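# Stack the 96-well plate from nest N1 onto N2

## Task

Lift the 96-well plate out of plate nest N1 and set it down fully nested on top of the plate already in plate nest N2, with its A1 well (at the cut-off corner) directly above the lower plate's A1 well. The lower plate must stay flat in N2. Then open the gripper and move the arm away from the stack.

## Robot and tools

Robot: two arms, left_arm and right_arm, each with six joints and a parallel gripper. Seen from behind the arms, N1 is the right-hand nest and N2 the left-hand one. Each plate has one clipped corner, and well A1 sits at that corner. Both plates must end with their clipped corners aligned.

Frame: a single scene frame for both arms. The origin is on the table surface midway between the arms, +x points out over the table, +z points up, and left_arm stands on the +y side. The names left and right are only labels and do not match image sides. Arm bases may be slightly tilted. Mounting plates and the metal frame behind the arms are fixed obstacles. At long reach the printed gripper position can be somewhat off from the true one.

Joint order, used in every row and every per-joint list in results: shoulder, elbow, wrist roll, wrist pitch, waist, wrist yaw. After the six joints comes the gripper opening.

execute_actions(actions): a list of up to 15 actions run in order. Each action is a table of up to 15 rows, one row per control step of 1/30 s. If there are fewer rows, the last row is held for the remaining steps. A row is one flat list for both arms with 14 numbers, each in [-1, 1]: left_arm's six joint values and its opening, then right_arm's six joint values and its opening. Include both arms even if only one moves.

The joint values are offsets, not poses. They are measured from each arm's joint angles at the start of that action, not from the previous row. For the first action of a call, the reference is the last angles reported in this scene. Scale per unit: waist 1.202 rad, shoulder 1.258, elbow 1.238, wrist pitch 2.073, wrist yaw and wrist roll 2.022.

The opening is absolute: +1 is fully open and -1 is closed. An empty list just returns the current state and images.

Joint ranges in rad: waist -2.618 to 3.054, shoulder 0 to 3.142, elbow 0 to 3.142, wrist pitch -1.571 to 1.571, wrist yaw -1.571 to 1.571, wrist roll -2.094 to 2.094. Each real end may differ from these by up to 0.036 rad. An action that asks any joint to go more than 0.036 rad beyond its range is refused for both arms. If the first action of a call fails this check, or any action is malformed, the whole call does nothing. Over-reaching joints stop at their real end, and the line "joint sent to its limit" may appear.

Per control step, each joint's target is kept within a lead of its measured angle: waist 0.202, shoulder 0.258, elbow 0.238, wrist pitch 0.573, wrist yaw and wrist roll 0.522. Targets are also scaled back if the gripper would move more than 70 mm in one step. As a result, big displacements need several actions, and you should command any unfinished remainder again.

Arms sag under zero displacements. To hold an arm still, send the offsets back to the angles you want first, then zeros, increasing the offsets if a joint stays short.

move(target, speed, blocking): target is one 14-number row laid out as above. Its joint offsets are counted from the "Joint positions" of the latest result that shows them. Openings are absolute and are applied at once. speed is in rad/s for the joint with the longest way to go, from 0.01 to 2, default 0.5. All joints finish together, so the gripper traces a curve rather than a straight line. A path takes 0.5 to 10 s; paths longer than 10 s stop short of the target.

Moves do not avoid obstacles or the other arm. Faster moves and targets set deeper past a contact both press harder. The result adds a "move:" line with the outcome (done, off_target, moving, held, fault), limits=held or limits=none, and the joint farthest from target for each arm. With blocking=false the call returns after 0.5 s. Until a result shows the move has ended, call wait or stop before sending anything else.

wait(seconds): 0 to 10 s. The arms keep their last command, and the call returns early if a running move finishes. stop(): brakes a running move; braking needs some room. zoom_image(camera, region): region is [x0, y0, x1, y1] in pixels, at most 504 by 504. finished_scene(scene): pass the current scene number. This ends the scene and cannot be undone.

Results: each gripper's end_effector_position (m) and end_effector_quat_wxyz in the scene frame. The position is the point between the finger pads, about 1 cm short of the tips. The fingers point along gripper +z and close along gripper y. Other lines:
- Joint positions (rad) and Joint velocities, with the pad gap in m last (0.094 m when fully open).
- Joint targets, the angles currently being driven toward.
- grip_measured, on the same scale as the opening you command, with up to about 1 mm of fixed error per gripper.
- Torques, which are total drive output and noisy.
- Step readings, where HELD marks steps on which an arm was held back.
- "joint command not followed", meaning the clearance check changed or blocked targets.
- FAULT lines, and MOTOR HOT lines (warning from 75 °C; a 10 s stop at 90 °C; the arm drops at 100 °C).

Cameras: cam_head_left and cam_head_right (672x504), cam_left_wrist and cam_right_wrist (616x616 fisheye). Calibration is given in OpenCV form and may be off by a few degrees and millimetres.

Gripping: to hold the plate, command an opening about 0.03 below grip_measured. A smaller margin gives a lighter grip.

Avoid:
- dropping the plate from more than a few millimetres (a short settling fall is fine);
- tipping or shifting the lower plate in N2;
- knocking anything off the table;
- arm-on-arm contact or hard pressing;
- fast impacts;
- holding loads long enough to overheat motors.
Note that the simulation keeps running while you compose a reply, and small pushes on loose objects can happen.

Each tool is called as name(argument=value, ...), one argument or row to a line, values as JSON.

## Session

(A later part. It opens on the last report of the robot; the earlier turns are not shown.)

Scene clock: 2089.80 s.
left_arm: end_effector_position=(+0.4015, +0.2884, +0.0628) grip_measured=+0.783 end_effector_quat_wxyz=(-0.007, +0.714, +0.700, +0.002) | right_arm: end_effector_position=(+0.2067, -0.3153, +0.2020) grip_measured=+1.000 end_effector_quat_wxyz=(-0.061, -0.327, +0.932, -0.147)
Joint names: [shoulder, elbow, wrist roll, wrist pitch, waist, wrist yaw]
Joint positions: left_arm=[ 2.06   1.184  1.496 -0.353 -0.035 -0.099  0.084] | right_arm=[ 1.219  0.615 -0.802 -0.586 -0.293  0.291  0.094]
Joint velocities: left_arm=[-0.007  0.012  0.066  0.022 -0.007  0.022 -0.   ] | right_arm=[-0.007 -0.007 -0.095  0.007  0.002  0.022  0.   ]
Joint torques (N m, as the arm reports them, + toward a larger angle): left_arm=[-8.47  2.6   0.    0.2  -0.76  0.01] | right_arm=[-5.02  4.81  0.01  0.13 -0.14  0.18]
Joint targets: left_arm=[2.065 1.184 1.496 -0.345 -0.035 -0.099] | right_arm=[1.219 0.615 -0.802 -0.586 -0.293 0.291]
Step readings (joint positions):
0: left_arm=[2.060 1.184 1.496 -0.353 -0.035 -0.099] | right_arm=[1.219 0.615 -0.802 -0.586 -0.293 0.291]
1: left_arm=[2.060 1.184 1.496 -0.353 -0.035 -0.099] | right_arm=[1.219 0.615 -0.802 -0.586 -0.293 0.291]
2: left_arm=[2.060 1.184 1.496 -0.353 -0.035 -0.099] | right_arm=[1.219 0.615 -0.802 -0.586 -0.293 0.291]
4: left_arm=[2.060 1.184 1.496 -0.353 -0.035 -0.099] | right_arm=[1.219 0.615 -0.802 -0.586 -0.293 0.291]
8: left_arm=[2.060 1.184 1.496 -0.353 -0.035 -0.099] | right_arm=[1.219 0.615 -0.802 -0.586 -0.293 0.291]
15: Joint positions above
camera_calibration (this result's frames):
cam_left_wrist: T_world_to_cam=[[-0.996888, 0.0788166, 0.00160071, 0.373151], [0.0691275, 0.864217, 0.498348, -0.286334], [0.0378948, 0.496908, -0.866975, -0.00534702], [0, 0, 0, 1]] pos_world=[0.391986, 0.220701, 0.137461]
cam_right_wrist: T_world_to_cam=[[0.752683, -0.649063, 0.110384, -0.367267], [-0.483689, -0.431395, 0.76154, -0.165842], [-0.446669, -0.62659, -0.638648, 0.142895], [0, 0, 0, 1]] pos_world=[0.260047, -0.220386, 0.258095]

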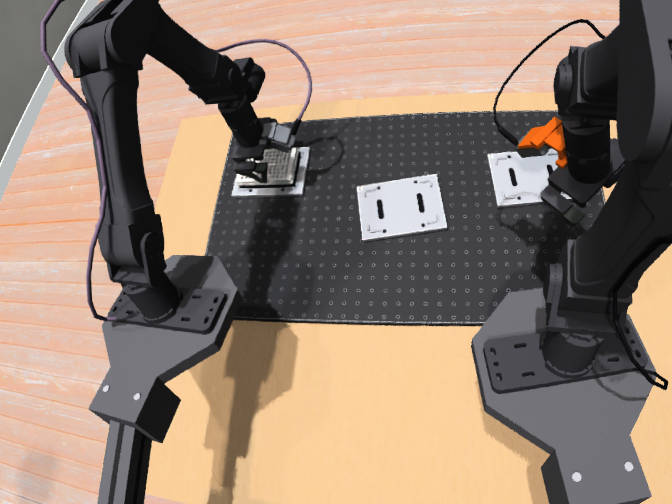

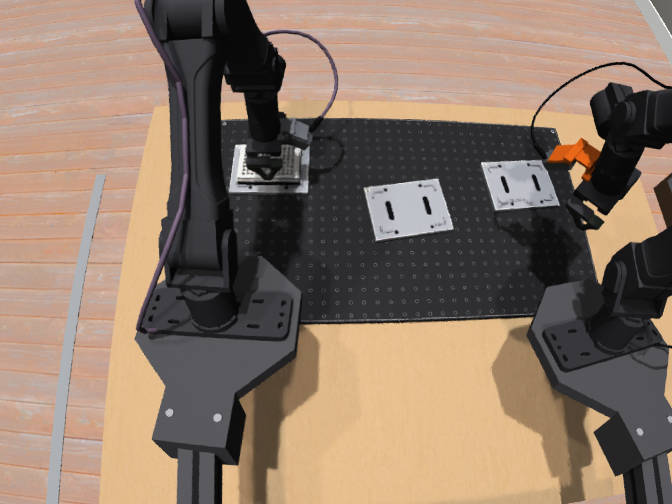

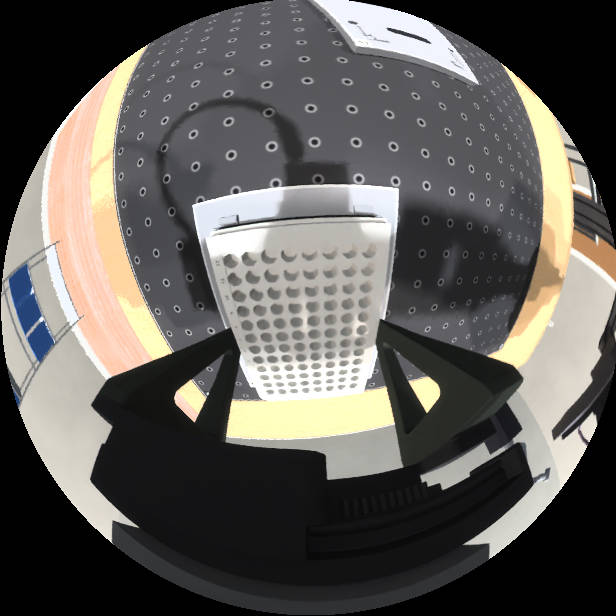

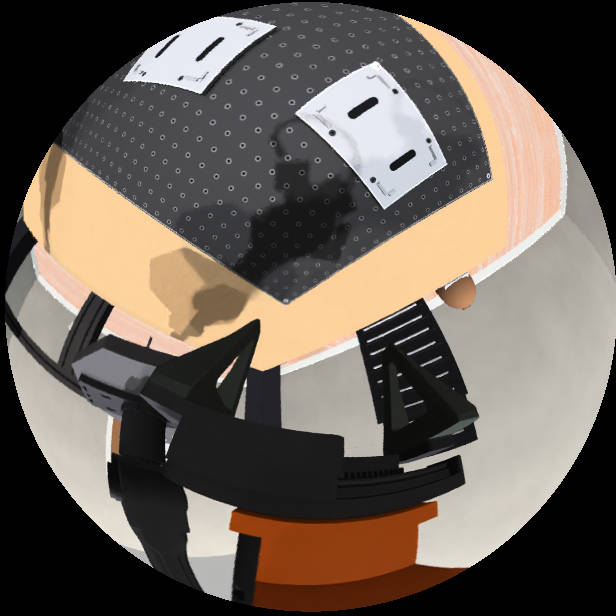

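execute_actions(
  actions=[
    [[-0.015,0,0,0,0,0,0.78,0,0,0,0,0,0,1],[-0.020,0,0,0,0,0,0.78,0,0,0,0,0,0,1],[-0.025,0,0,0,0,0,0.78,0,0,0,0,0,0,1],[-0.028,0,0,0,0,0,0.78,0,0,0,0,0,0,1],[-0.031,0,0,0,0,0,0.78,0,0,0,0,0,0,1],[-0.031,0,0,0,0,0,0.78,0,0,0,0,0,0,1],[-0.025,0,0,0,0,0,0.78,0,0,0,0,0,0,1]],
  ],
)

Scene clock: 2116.87 s.
left_arm: end_effector_position=(+0.4038, +0.2884, +0.0653) grip_measured=+0.783 end_effector_quat_wxyz=(-0.004, +0.714, +0.700, +0.005) | right_arm: end_effector_position=(+0.2067, -0.3153, +0.2020) grip_measured=+1.000 end_effector_quat_wxyz=(-0.061, -0.327, +0.932, -0.147)
Joint names: [shoulder, elbow, wrist roll, wrist pitch, waist, wrist yaw]
Joint positions: left_arm=[ 2.053  1.184  1.496 -0.353 -0.035 -0.099  0.084] | right_arm=[ 1.219  0.615 -0.802 -0.586 -0.293  0.291  0.094]
Joint velocities: left_arm=[-0.017  0.012  0.022 -0.051 -0.002 -0.066  0.   ] | right_arm=[-0.002 -0.017 -0.007 -0.007 -0.042  0.007  0.   ]
Joint torques (N m, as the arm reports them, + toward a larger angle): left_arm=[-10.43   2.72   0.     0.14  -0.75   0.  ] | right_arm=[-5.02  4.79  0.01  0.14 -0.14  0.18]
Joint targets: left_arm=[2.029 1.184 1.496 -0.353 -0.035 -0.099] | right_arm=[1.219 0.615 -0.802 -0.586 -0.293 0.291]
Step readings (joint positions):
0: left_arm=[2.060 1.184 1.496 -0.353 -0.035 -0.099] | right_arm=[1.219 0.615 -0.802 -0.586 -0.293 0.291]
1: left_arm=[2.060 1.184 1.496 -0.353 -0.035 -0.099] | right_arm=[1.219 0.615 -0.802 -0.586 -0.293 0.291]
2: left_arm=[2.060 1.184 1.496 -0.353 -0.035 -0.099] | right_arm=[1.219 0.615 -0.802 -0.586 -0.293 0.291]
4: left_arm=[2.059 1.184 1.496 -0.353 -0.035 -0.099] | right_arm=[1.219 0.615 -0.802 -0.586 -0.293 0.291]
8: left_arm=[2.053 1.184 1.496 -0.353 -0.035 -0.099] | right_arm=[1.219 0.615 -0.802 -0.586 -0.293 0.291]
15: Joint positions above
camera_calibration (this result's frames):
cam_left_wrist: T_world_to_cam=[[-0.996923, 0.0781246, -0.00637919, 0.376116], [0.06457, 0.86464, 0.498226, -0.286038], [0.0444394, 0.496281, -0.867024, -0.00568812], [0, 0, 0, 1]] pos_world=[0.393681, 0.220759, 0.139979]
cam_right_wrist: T_world_to_cam=[[0.752683, -0.649063, 0.110384, -0.367267], [-0.483689, -0.431395, 0.76154, -0.165842], [-0.446669, -0.62659, -0.638648, 0.142895], [0, 0, 0, 1]] pos_world=[0.260047, -0.220386, 0.258095]

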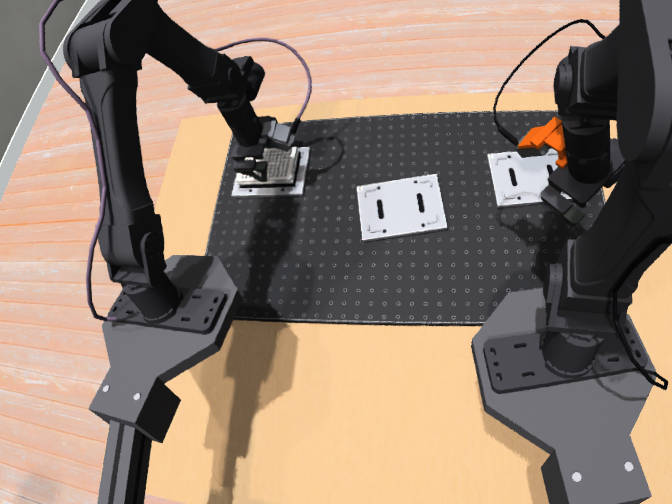

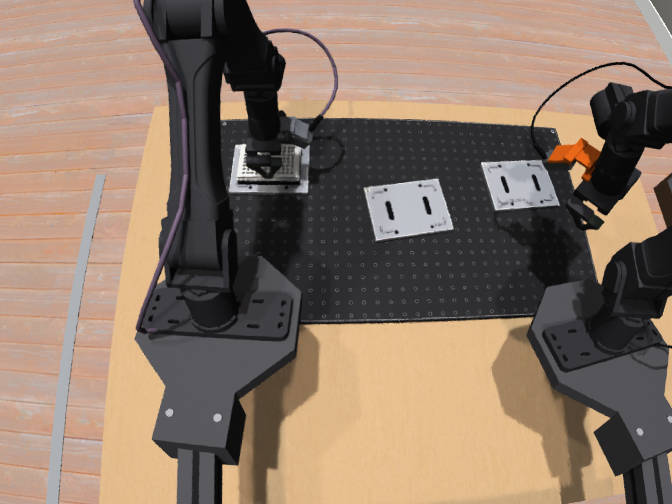

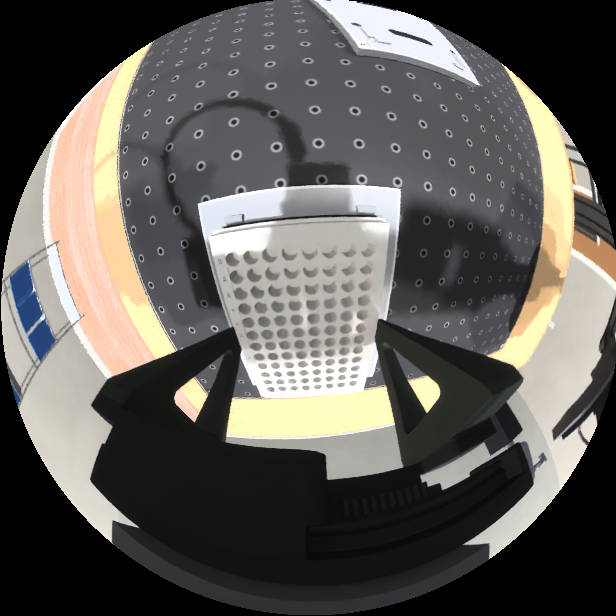

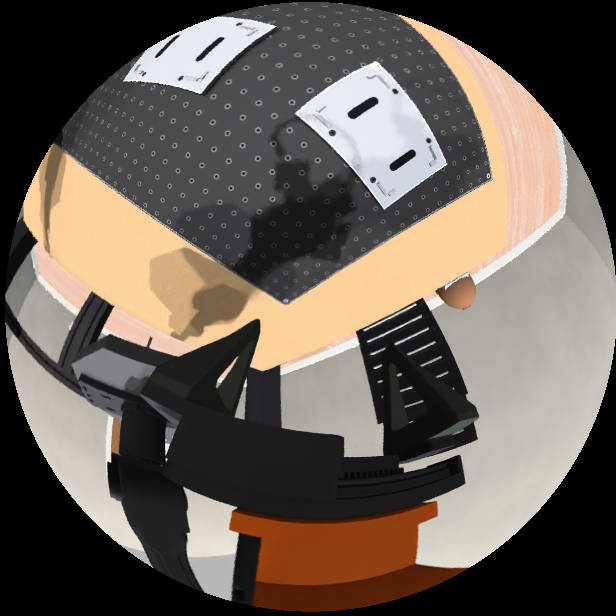

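execute_actions(
  actions=[
    [[-0.012,0,0,-0.003,0,0,0.78,0,0,0,0,0,0,1],[-0.012,0,0,-0.005,0,0,0.78,0,0,0,0,0,0,1],[-0.012,0,0,-0.006,0,0,0.78,0,0,0,0,0,0,1],[-0.012,0,0,-0.007,0,0,0.78,0,0,0,0,0,0,1],[-0.012,0,0,-0.0078,0,0,0.78,0,0,0,0,0,0,1]],
  ],
)

Scene clock: 2121.80 s.
left_arm: end_effector_position=(+0.4032, +0.2885, +0.0653) grip_measured=+0.783 end_effector_quat_wxyz=(-0.004, +0.714, +0.700, +0.004) | right_arm: end_effector_position=(+0.2067, -0.3153, +0.2020) grip_measured=+1.000 end_effector_quat_wxyz=(-0.061, -0.327, +0.932, -0.147)
Joint names: [shoulder, elbow, wrist roll, wrist pitch, waist, wrist yaw]
Joint positions: left_arm=[ 2.053  1.184  1.496 -0.355 -0.035 -0.099  0.084] | right_arm=[ 1.219  0.615 -0.802 -0.586 -0.293  0.291  0.094]
Joint velocities: left_arm=[-0.012 -0.007  0.007  0.022 -0.022 -0.051 -0.   ] | right_arm=[-0.017 -0.017 -0.051 -0.066  0.002 -0.022  0.   ]
Joint torques (N m, as the arm reports them, + toward a larger angle): left_arm=[-9.83  2.63  0.    0.   -0.75  0.  ] | right_arm=[-5.02  4.78  0.01  0.13 -0.15  0.17]
Joint targets: left_arm=[2.038 1.184 1.496 -0.369 -0.035 -0.099] | right_arm=[1.219 0.615 -0.802 -0.586 -0.293 0.291]
Step readings (joint positions):
0: left_arm=[2.053 1.184 1.496 -0.353 -0.035 -0.099] | right_arm=[1.219 0.615 -0.802 -0.586 -0.293 0.291]
1: left_arm=[2.053 1.184 1.496 -0.353 -0.035 -0.099] | right_arm=[1.219 0.615 -0.802 -0.586 -0.293 0.291]
2: left_arm=[2.053 1.184 1.496 -0.353 -0.035 -0.099] | right_arm=[1.219 0.615 -0.802 -0.586 -0.293 0.291]
4: left_arm=[2.053 1.184 1.496 -0.353 -0.035 -0.099] | right_arm=[1.219 0.615 -0.802 -0.586 -0.293 0.291]
8: left_arm=[2.053 1.184 1.496 -0.355 -0.035 -0.099] | right_arm=[1.219 0.615 -0.802 -0.586 -0.293 0.291]
15: Joint positions above
camera_calibration (this result's frames):
cam_left_wrist: T_world_to_cam=[[-0.99692, 0.0783229, -0.00409925, 0.375341], [0.0658721, 0.864519, 0.498264, -0.286541], [0.0425694, 0.49646, -0.867015, -0.00498738], [0, 0, 0, 1]] pos_world=[0.393272, 0.220799, 0.139988]
cam_right_wrist: T_world_to_cam=[[0.752683, -0.649063, 0.110384, -0.367267], [-0.483689, -0.431395, 0.76154, -0.165842], [-0.446669, -0.62659, -0.638648, 0.142895], [0, 0, 0, 1]] pos_world=[0.260047, -0.220386, 0.258095]

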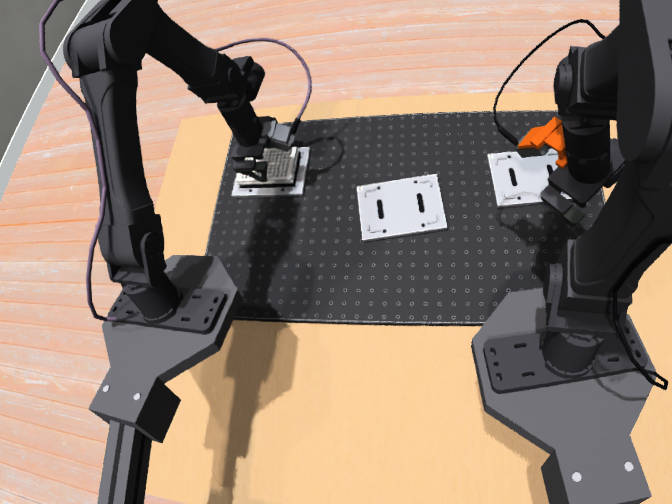

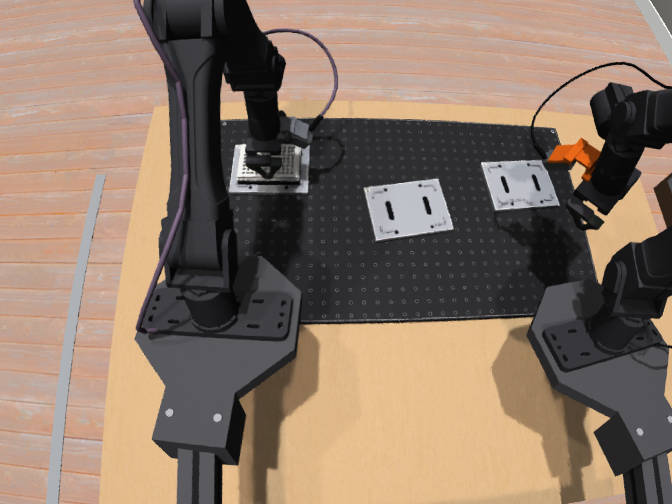

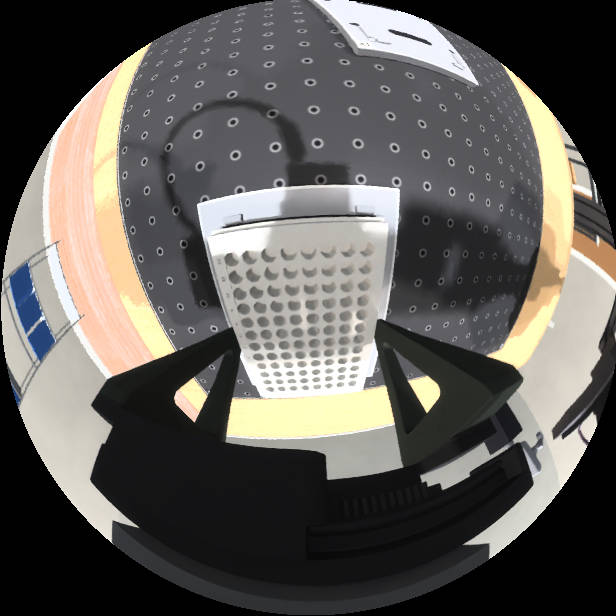

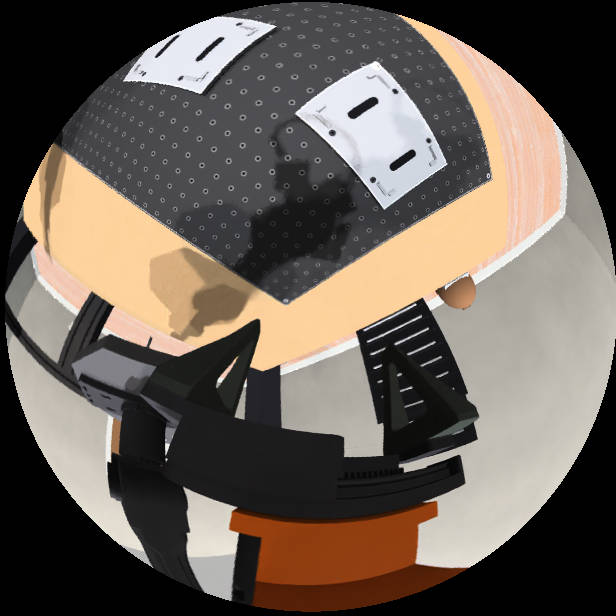

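execute_actions(
  actions=[
    [[-0.012,0,0,-0.002,0,0,0.775,0,0,0,0,0,0,1],[-0.012,0,0,-0.002,0,0,0.77,0,0,0,0,0,0,1],[-0.012,0,0,-0.002,0,0,0.765,0,0,0,0,0,0,1],[-0.012,0,0,-0.002,0,0,0.76,0,0,0,0,0,0,1],[-0.012,0,0,-0.002,0,0,0.755,0,0,0,0,0,0,1],[-0.012,0,0,-0.002,0,0,0.75,0,0,0,0,0,0,1],[-0.012,0,0,-0.002,0,0,0.745,0,0,0,0,0,0,1],[-0.012,0,0,-0.002,0,0,0.74,0,0,0,0,0,0,1],[-0.012,0,0,-0.002,0,0,0.735,0,0,0,0,0,0,1],[-0.012,0,0,-0.002,0,0,0.73,0,0,0,0,0,0,1],[-0.012,0,0,-0.002,0,0,0.725,0,0,0,0,0,0,1],[-0.012,0,0,-0.002,0,0,0.72,0,0,0,0,0,0,1]],
  ],
)

Scene clock: 2128.80 s.
left_arm: end_effector_position=(+0.4032, +0.2885, +0.0653) grip_measured=+0.730 end_effector_quat_wxyz=(-0.004, +0.714, +0.700, +0.004) | right_arm: end_effector_position=(+0.2067, -0.3153, +0.2020) grip_measured=+1.000 end_effector_quat_wxyz=(-0.061, -0.327, +0.932, -0.147)
Joint names: [shoulder, elbow, wrist roll, wrist pitch, waist, wrist yaw]
Joint positions: left_arm=[ 2.053  1.184  1.496 -0.355 -0.035 -0.099  0.081] | right_arm=[ 1.219  0.615 -0.802 -0.586 -0.293  0.291  0.094]
Joint velocities: left_arm=[-0.022  0.022  0.022 -0.081 -0.002 -0.081 -0.001] | right_arm=[-0.012 -0.002 -0.051 -0.066 -0.012  0.022  0.   ]
Joint torques (N m, as the arm reports them, + toward a larger angle): left_arm=[-9.84  2.63  0.    0.09 -0.75  0.01] | right_arm=[-5.01  4.82  0.01  0.13 -0.17  0.17]
Joint targets: left_arm=[2.038 1.184 1.496 -0.359 -0.035 -0.099] | right_arm=[1.219 0.615 -0.802 -0.586 -0.293 0.291]
Step readings (joint positions):
0: left_arm=[2.053 1.184 1.496 -0.355 -0.035 -0.099] | right_arm=[1.219 0.615 -0.802 -0.586 -0.293 0.291]
1: left_arm=[2.053 1.184 1.496 -0.355 -0.035 -0.099] | right_arm=[1.219 0.615 -0.802 -0.586 -0.293 0.291]
2: left_arm=[2.053 1.184 1.496 -0.355 -0.035 -0.099] | right_arm=[1.219 0.615 -0.802 -0.586 -0.293 0.291]
4: left_arm=[2.053 1.184 1.496 -0.355 -0.035 -0.099] | right_arm=[1.219 0.615 -0.802 -0.586 -0.293 0.291]
8: left_arm=[2.053 1.184 1.496 -0.355 -0.035 -0.099] | right_arm=[1.219 0.615 -0.802 -0.586 -0.293 0.291]
15: Joint positions above
camera_calibration (this result's frames):
cam_left_wrist: T_world_to_cam=[[-0.99692, 0.0783229, -0.00409925, 0.375341], [0.0658721, 0.864519, 0.498264, -0.286541], [0.0425694, 0.49646, -0.867015, -0.00498738], [0, 0, 0, 1]] pos_world=[0.393272, 0.220799, 0.139988]
cam_right_wrist: T_world_to_cam=[[0.752683, -0.649063, 0.110384, -0.367267], [-0.483689, -0.431395, 0.76154, -0.165842], [-0.446669, -0.62659, -0.638648, 0.142895], [0, 0, 0, 1]] pos_world=[0.260047, -0.220386, 0.258095]

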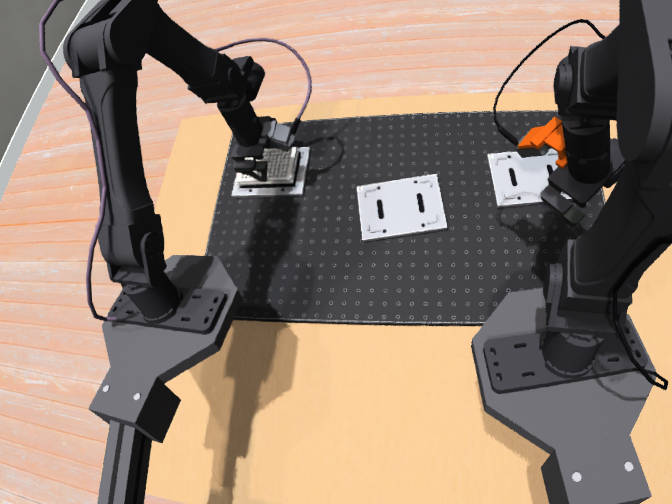

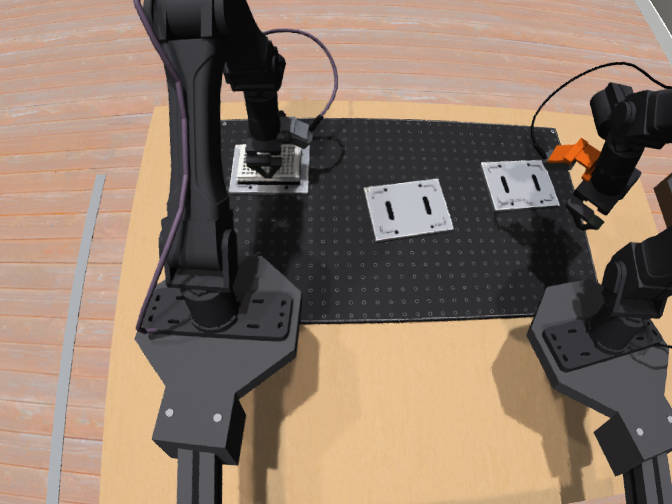

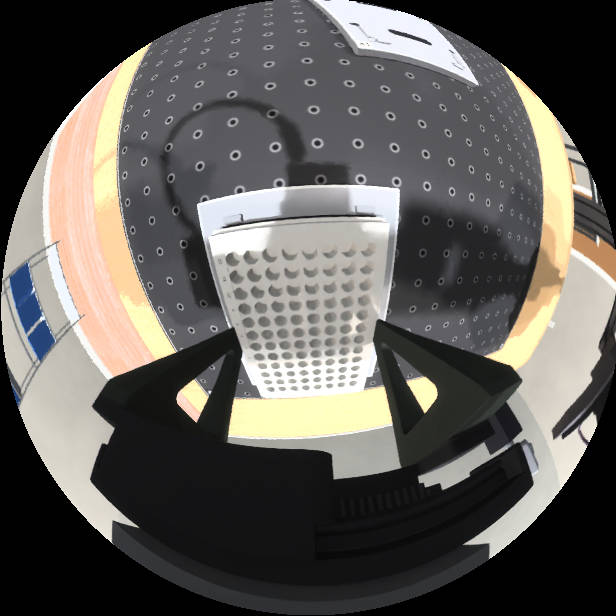

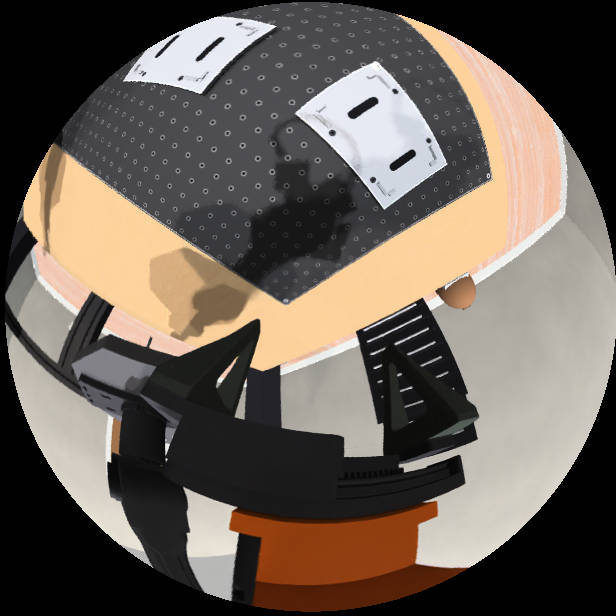

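execute_actions(
  actions=[
    [[-0.012,0,0,0,0,0,0.72,0,0,0,0,0,0,1],[-0.012,0,0,0,0,0,0.72,0,0,0,0,0,0,1],[-0.012,0,0,0,0,0,0.72,0,0,0,0,0,0,1],[-0.012,0,0,0,0,0,0.715,0,0,0,0,0,0,1],[-0.012,0,0,0,0,0,0.715,0,0,0,0,0,0,1],[-0.012,0,0,0,0,0,0.71,0,0,0,0,0,0,1],[-0.012,0,0,0,0,0,0.71,0,0,0,0,0,0,1],[-0.012,0,0,0,0,0,0.705,0,0,0,0,0,0,1],[-0.012,0,0,0,0,0,0.705,0,0,0,0,0,0,1],[-0.012,0,0,0,0,0,0.70,0,0,0,0,0,0,1]],
  ],
)

Scene clock: 2133.53 s.
left_arm: end_effector_position=(+0.4032, +0.2885, +0.0653) grip_measured=+0.714 end_effector_quat_wxyz=(-0.004, +0.714, +0.700, +0.004) | right_arm: end_effector_position=(+0.2067, -0.3153, +0.2020) grip_measured=+1.000 end_effector_quat_wxyz=(-0.061, -0.327, +0.932, -0.147)
Joint names: [shoulder, elbow, wrist roll, wrist pitch, waist, wrist yaw]
Joint positions: left_arm=[ 2.053  1.184  1.496 -0.355 -0.035 -0.099  0.081] | right_arm=[ 1.219  0.615 -0.802 -0.586 -0.293  0.291  0.094]
Joint velocities: left_arm=[-0.037 -0.007  0.081  0.022  0.007 -0.066 -0.   ] | right_arm=[ 0.002  0.012  0.007  0.066 -0.017  0.007  0.   ]
Joint torques (N m, as the arm reports them, + toward a larger angle): left_arm=[-9.83  2.63  0.    0.13 -0.75  0.  ] | right_arm=[-5.04  4.8   0.01  0.14 -0.17  0.18]
Joint targets: left_arm=[2.038 1.184 1.496 -0.355 -0.035 -0.099] | right_arm=[1.219 0.615 -0.802 -0.586 -0.293 0.291]
Step readings (joint positions):
0: left_arm=[2.053 1.184 1.496 -0.355 -0.035 -0.099] | right_arm=[1.219 0.615 -0.802 -0.586 -0.293 0.291]
1: left_arm=[2.053 1.184 1.496 -0.355 -0.035 -0.099] | right_arm=[1.219 0.615 -0.802 -0.586 -0.293 0.291]
2: left_arm=[2.053 1.184 1.496 -0.355 -0.035 -0.099] | right_arm=[1.219 0.615 -0.802 -0.586 -0.293 0.291]
4: left_arm=[2.053 1.184 1.496 -0.355 -0.035 -0.099] | right_arm=[1.219 0.615 -0.802 -0.586 -0.293 0.291]
8: left_arm=[2.053 1.184 1.496 -0.355 -0.035 -0.099] | right_arm=[1.219 0.615 -0.802 -0.586 -0.293 0.291]
15: Joint positions above
camera_calibration (this result's frames):
cam_left_wrist: T_world_to_cam=[[-0.99692, 0.0783229, -0.00409925, 0.375341], [0.0658721, 0.864519, 0.498264, -0.286541], [0.0425694, 0.49646, -0.867015, -0.00498738], [0, 0, 0, 1]] pos_world=[0.393272, 0.220799, 0.139988]
cam_right_wrist: T_world_to_cam=[[0.752683, -0.649063, 0.110384, -0.367267], [-0.483689, -0.431395, 0.76154, -0.165842], [-0.446669, -0.62659, -0.638648, 0.142895], [0, 0, 0, 1]] pos_world=[0.260047, -0.220386, 0.258095]

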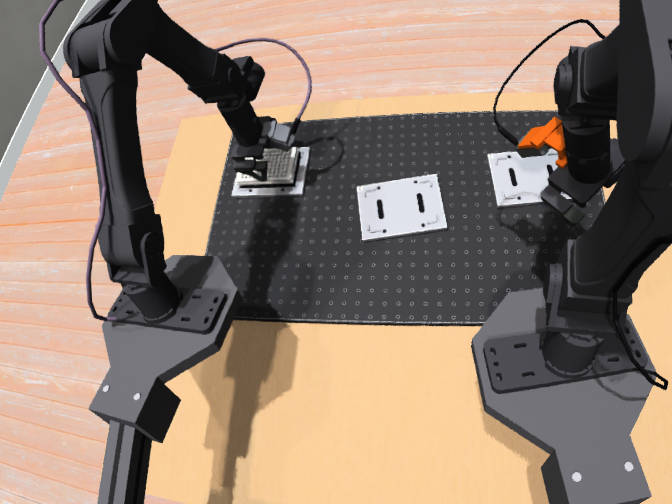

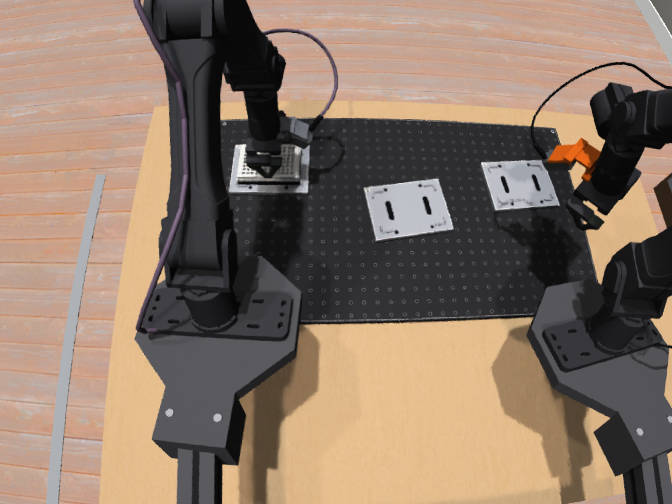

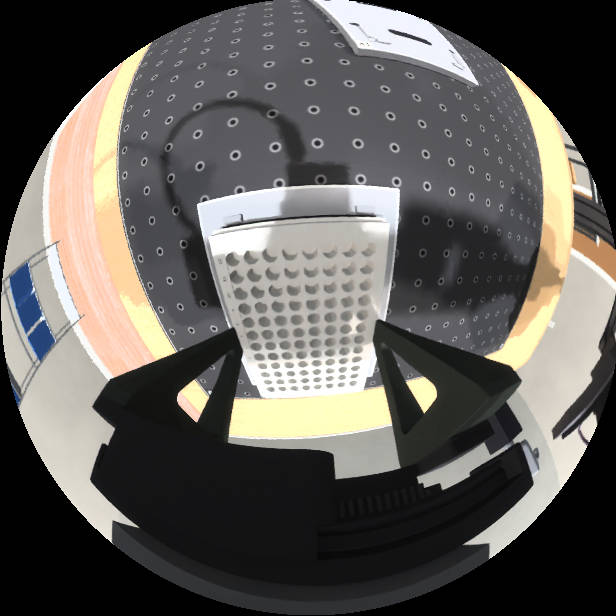

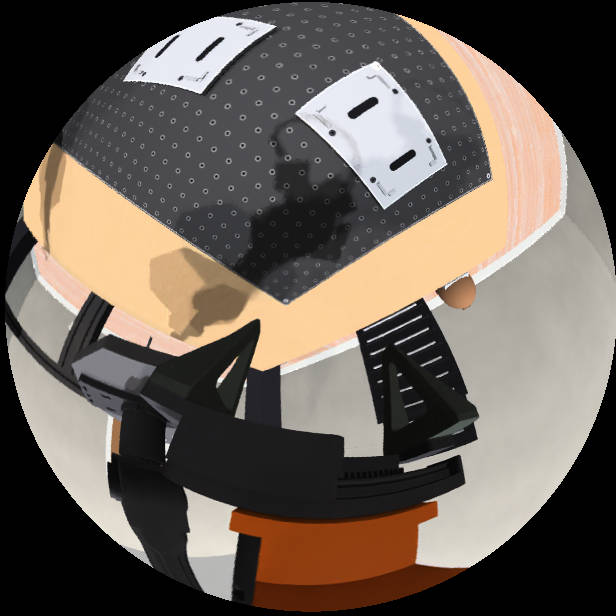

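zoom_image(
  camera="cam_left_wrist",
  region=[190, 175, 410, 275],
)

Region (190, 175, 410, 275) of cam_left_wrist's 616x616 image, scaled by 2.291, with more detail than that image has; it fills the top 229 rows of this view, and the rest is white.

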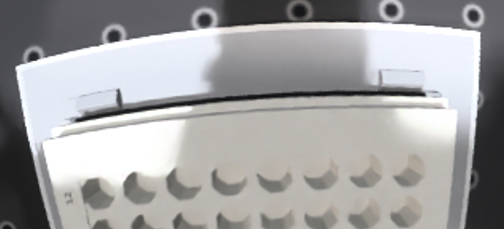

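execute_actions(
  actions=[
    [[-0.008,0,0,0,0,0,0.71,0,0,0,0,0,0,1],[-0.008,0,0,0,0,0,0.72,0,0,0,0,0,0,1],[-0.008,0,0,0,0,0,0.73,0,0,0,0,0,0,1],[-0.008,0,0,0,0,0,0.74,0,0,0,0,0,0,1],[-0.008,0,0,0,0,0,0.76,0,0,0,0,0,0,1],[-0.008,0,0,0,0,0,0.78,0,0,0,0,0,0,1],[-0.008,0,0,0,0,0,0.82,0,0,0,0,0,0,1],[-0.008,0,0,0,0,0,0.86,0,0,0,0,0,0,1],[-0.008,0,0,0,0,0,0.92,0,0,0,0,0,0,1],[-0.004,0,0,0,0,0,1.0,0,0,0,0,0,0,1]],
  ],
)

move(
  target=[0.054,0,0,0.028,0,0,1,0,0,0,0,0,0,1],
  speed=0.025,
)

Scene clock: 2154.97 s.
left_arm: end_effector_position=(+0.4032, +0.2885, +0.0653) grip_measured=+1.000 end_effector_quat_wxyz=(-0.004, +0.714, +0.700, +0.004) | right_arm: end_effector_position=(+0.2067, -0.3153, +0.2020) grip_measured=+1.000 end_effector_quat_wxyz=(-0.061, -0.327, +0.932, -0.147)
Joint names: [shoulder, elbow, wrist roll, wrist pitch, waist, wrist yaw]
Joint positions: left_arm=[ 2.053  1.184  1.496 -0.355 -0.035 -0.099  0.094] | right_arm=[ 1.219  0.615 -0.802 -0.586 -0.293  0.291  0.094]
Joint velocities: left_arm=[-0.017  0.012 -0.037 -0.007 -0.022 -0.022  0.   ] | right_arm=[ 0.022 -0.007 -0.051 -0.007  0.002 -0.007  0.   ]
Joint torques (N m, as the arm reports them, + toward a larger angle): left_arm=[-9.16  2.63  0.    0.13 -0.75  0.  ] | right_arm=[-5.02  4.8   0.01  0.14 -0.17  0.17]
Joint targets: left_arm=[2.048 1.184 1.496 -0.355 -0.035 -0.099] | right_arm=[1.219 0.615 -0.802 -0.586 -0.293 0.291]
Step readings (joint positions):
0: left_arm=[2.053 1.184 1.496 -0.355 -0.035 -0.099] | right_arm=[1.219 0.615 -0.802 -0.586 -0.293 0.291]
1: left_arm=[2.053 1.184 1.496 -0.355 -0.035 -0.099] | right_arm=[1.219 0.615 -0.802 -0.586 -0.293 0.291]
2: left_arm=[2.053 1.184 1.496 -0.355 -0.035 -0.099] | right_arm=[1.219 0.615 -0.802 -0.586 -0.293 0.291]
4: left_arm=[2.053 1.184 1.496 -0.355 -0.035 -0.099] | right_arm=[1.219 0.615 -0.802 -0.586 -0.293 0.291]
8: left_arm=[2.053 1.184 1.496 -0.355 -0.035 -0.099] | right_arm=[1.219 0.615 -0.802 -0.586 -0.293 0.291]
15: Joint positions above
camera_calibration (this result's frames):
cam_left_wrist: T_world_to_cam=[[-0.99692, 0.0783229, -0.00409925, 0.375341], [0.0658721, 0.864519, 0.498264, -0.286541], [0.0425694, 0.49646, -0.867015, -0.00498738], [0, 0, 0, 1]] pos_world=[0.393272, 0.220799, 0.139988]
cam_right_wrist: T_world_to_cam=[[0.752683, -0.649063, 0.110384, -0.367267], [-0.483689, -0.431395, 0.76154, -0.165842], [-0.446669, -0.62659, -0.638648, 0.142895], [0, 0, 0, 1]] pos_world=[0.260047, -0.220386, 0.258095]

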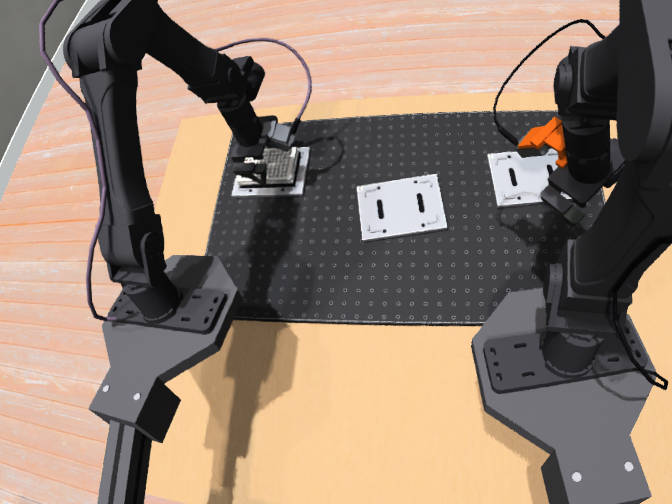

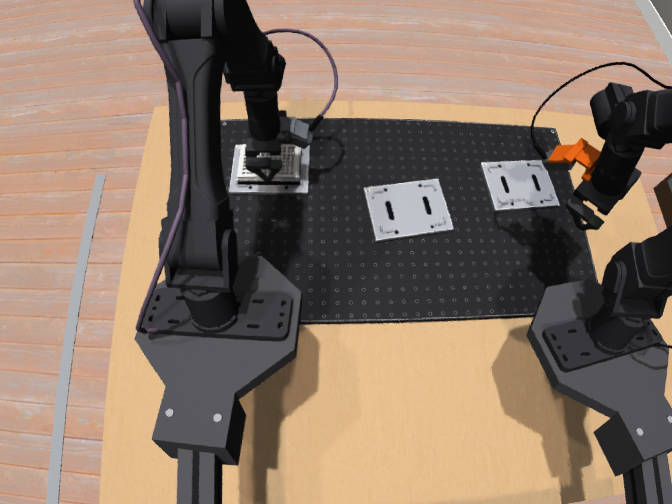

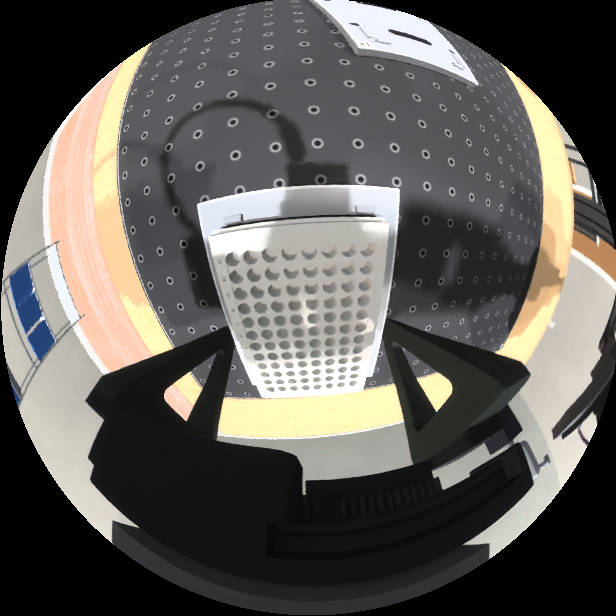

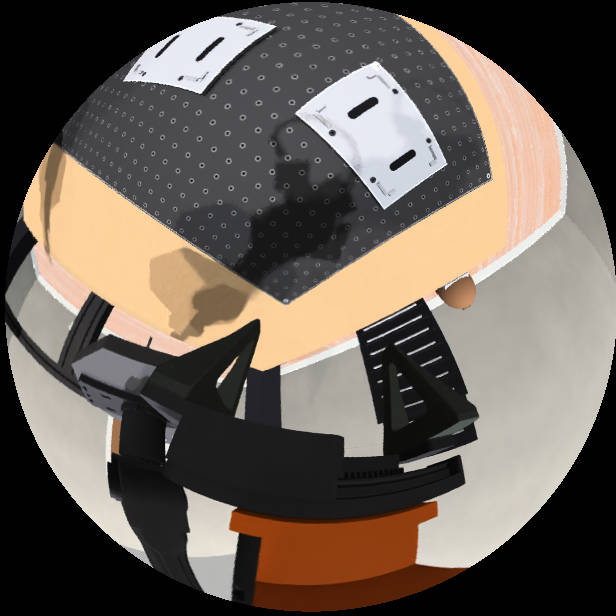

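Scene clock: 2157.93 s.
left_arm: end_effector_position=(+0.3991, +0.2871, +0.0453) grip_measured=+1.000 end_effector_quat_wxyz=(-0.007, +0.714, +0.700, +0.002) | right_arm: end_effector_position=(+0.2067, -0.3153, +0.2020) grip_measured=+1.000 end_effector_quat_wxyz=(-0.061, -0.327, +0.932, -0.147)
Joint names: [shoulder, elbow, wrist roll, wrist pitch, waist, wrist yaw]
Joint positions: left_arm=[ 2.113  1.184  1.496 -0.301 -0.035 -0.099  0.094] | right_arm=[ 1.219  0.615 -0.802 -0.586 -0.293  0.291  0.094]
Joint velocities: left_arm=[ 0.017  0.007 -0.051  0.022  0.012 -0.022  0.   ] | right_arm=[ 0.027 -0.007  0.037  0.007  0.002 -0.051  0.   ]
Joint torques (N m, as the arm reports them, + toward a larger angle): left_arm=[-8.33  2.38  0.    0.16 -0.77  0.  ] | right_arm=[-5.03  4.79  0.01  0.13 -0.17  0.17]
Joint targets: left_arm=[2.121 1.184 1.496 -0.297 -0.035 -0.099] | right_arm=[1.219 0.615 -0.802 -0.586 -0.293 0.291]
move: done; limits=none; left_arm: farthest joint: the shoulder, 0.008 radians from its target (0.068 radians at the start); right_arm: farthest joint: the waist, 0.000 radians from its target (0.000 radians at the start)
camera_calibration (this result's frames):
cam_left_wrist: T_world_to_cam=[[-0.996885, 0.0788494, 0.00198071, 0.37081], [0.0693445, 0.864196, 0.498353, -0.276379], [0.0375831, 0.496938, -0.866972, -0.0197113], [0, 0, 0, 1]] pos_world=[0.38956, 0.219403, 0.119911]
cam_right_wrist: T_world_to_cam=[[0.752683, -0.649063, 0.110384, -0.367267], [-0.483689, -0.431395, 0.76154, -0.165842], [-0.446669, -0.62659, -0.638648, 0.142895], [0, 0, 0, 1]] pos_world=[0.260047, -0.220386, 0.258095]

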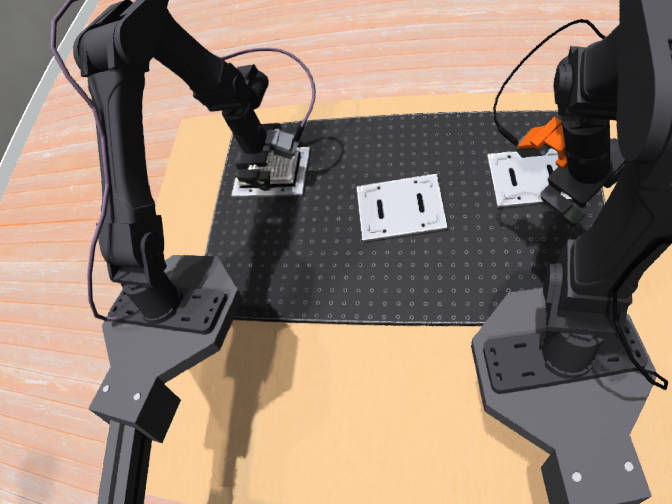

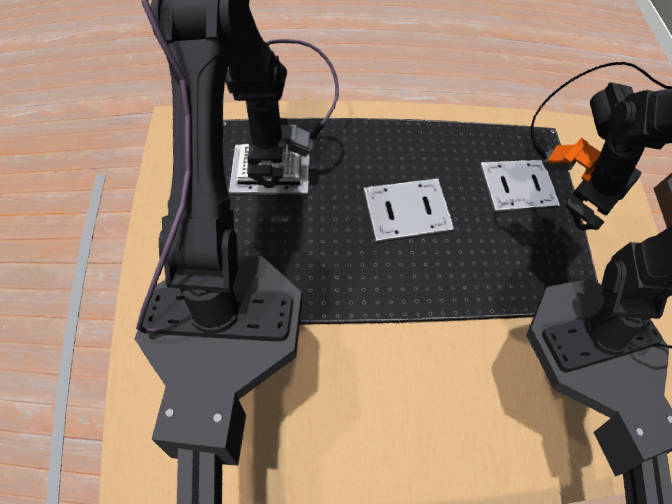

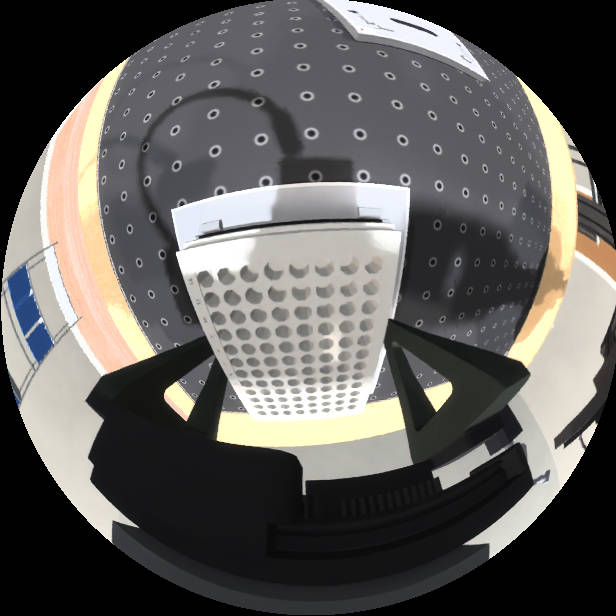

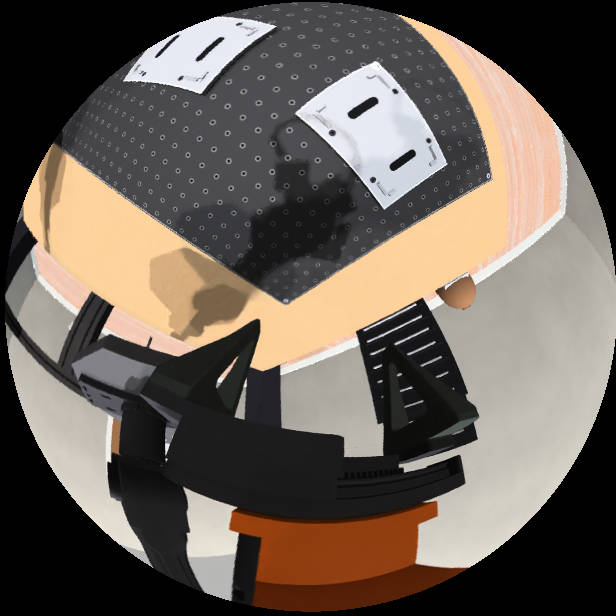

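execute_actions(
  actions=[
    [[0.003,0,0,0.003,0,0,1,0,0,0,0,0,0,1],[0.003,0,0,0.005,0,0,1,0,0,0,0,0,0,1],[0.003,0,0,0.007,0,0,1,0,0,0,0,0,0,1],[0.003,0,0,0.009,0,0,1,0,0,0,0,0,0,1],[0.003,0,0,0.010,0,0,1,0,0,0,0,0,0,1]],
  ],
)

Scene clock: 2163.30 s.
left_arm: end_effector_position=(+0.4030, +0.2868, +0.0452) grip_measured=+1.000 end_effector_quat_wxyz=(-0.001, +0.714, +0.700, +0.007) | right_arm: end_effector_position=(+0.2067, -0.3153, +0.2020) grip_measured=+1.000 end_effector_quat_wxyz=(-0.061, -0.327, +0.932, -0.147)
Joint names: [shoulder, elbow, wrist roll, wrist pitch, waist, wrist yaw]
Joint positions: left_arm=[ 2.113  1.184  1.496 -0.285 -0.035 -0.099  0.094] | right_arm=[ 1.219  0.615 -0.802 -0.586 -0.293  0.291  0.094]
Joint velocities: left_arm=[ 0.002 -0.007 -0.051  0.081 -0.007  0.051  0.   ] | right_arm=[-0.002  0.002  0.022 -0.007  0.012  0.037  0.   ]
Joint torques (N m, as the arm reports them, + toward a larger angle): left_arm=[-8.62  2.4   0.    0.17 -0.78  0.  ] | right_arm=[-5.02  4.81  0.    0.13 -0.18  0.17]
Joint targets: left_arm=[2.117 1.184 1.496 -0.280 -0.035 -0.099] | right_arm=[1.219 0.615 -0.802 -0.586 -0.293 0.291]
Step readings (joint positions):
0: left_arm=[2.113 1.184 1.496 -0.301 -0.035 -0.099] | right_arm=[1.219 0.615 -0.802 -0.586 -0.293 0.291]
1: left_arm=[2.113 1.184 1.496 -0.301 -0.035 -0.099] | right_arm=[1.219 0.615 -0.802 -0.586 -0.293 0.291]
2: left_arm=[2.113 1.184 1.496 -0.300 -0.035 -0.099] | right_arm=[1.219 0.615 -0.802 -0.586 -0.293 0.291]
4: left_arm=[2.113 1.184 1.496 -0.297 -0.035 -0.099] | right_arm=[1.219 0.615 -0.802 -0.586 -0.293 0.291]
8: left_arm=[2.113 1.184 1.496 -0.289 -0.035 -0.099] | right_arm=[1.219 0.615 -0.802 -0.586 -0.293 0.291]
15: Joint positions above
camera_calibration (this result's frames):
cam_left_wrist: T_world_to_cam=[[-0.9969, 0.0774933, -0.0135987, 0.375784], [0.0604473, 0.86502, 0.498083, -0.272967], [0.0503612, 0.495717, -0.867023, -0.0244715], [0, 0, 0, 1]] pos_world=[0.392352, 0.219132, 0.119853]
cam_right_wrist: T_world_to_cam=[[0.752683, -0.649063, 0.110384, -0.367267], [-0.483689, -0.431395, 0.76154, -0.165842], [-0.446669, -0.62659, -0.638648, 0.142895], [0, 0, 0, 1]] pos_world=[0.260047, -0.220386, 0.258095]

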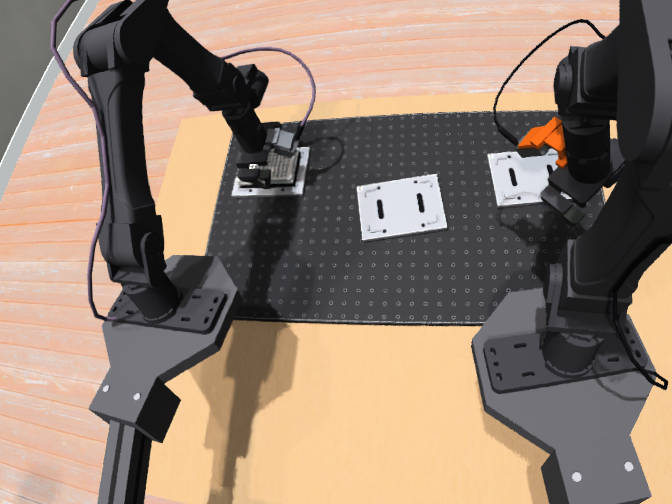

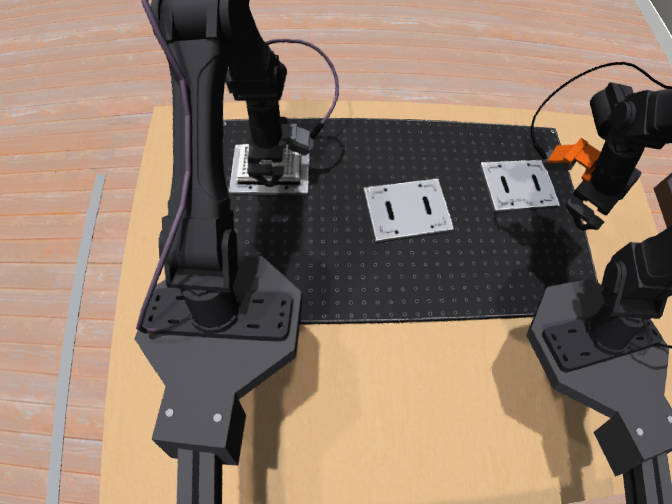

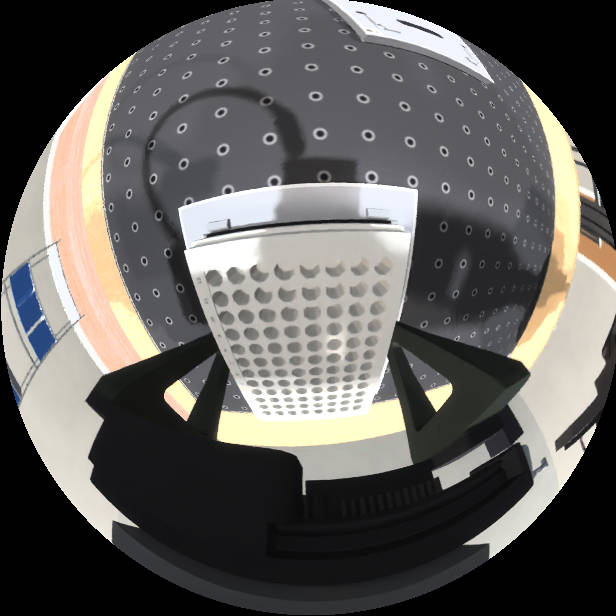

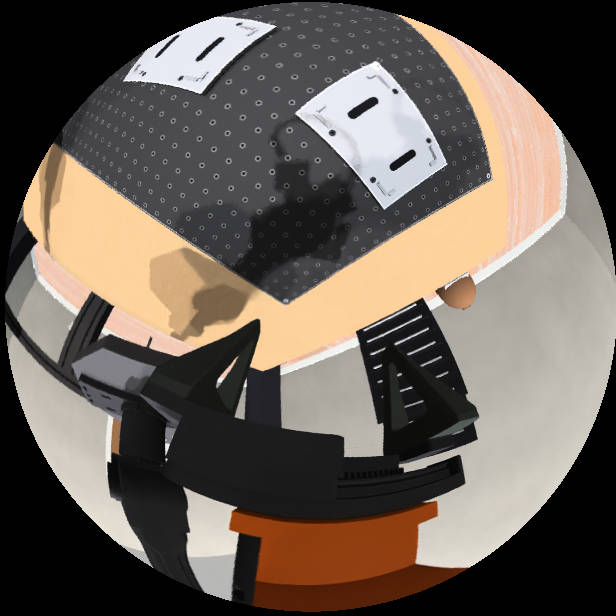

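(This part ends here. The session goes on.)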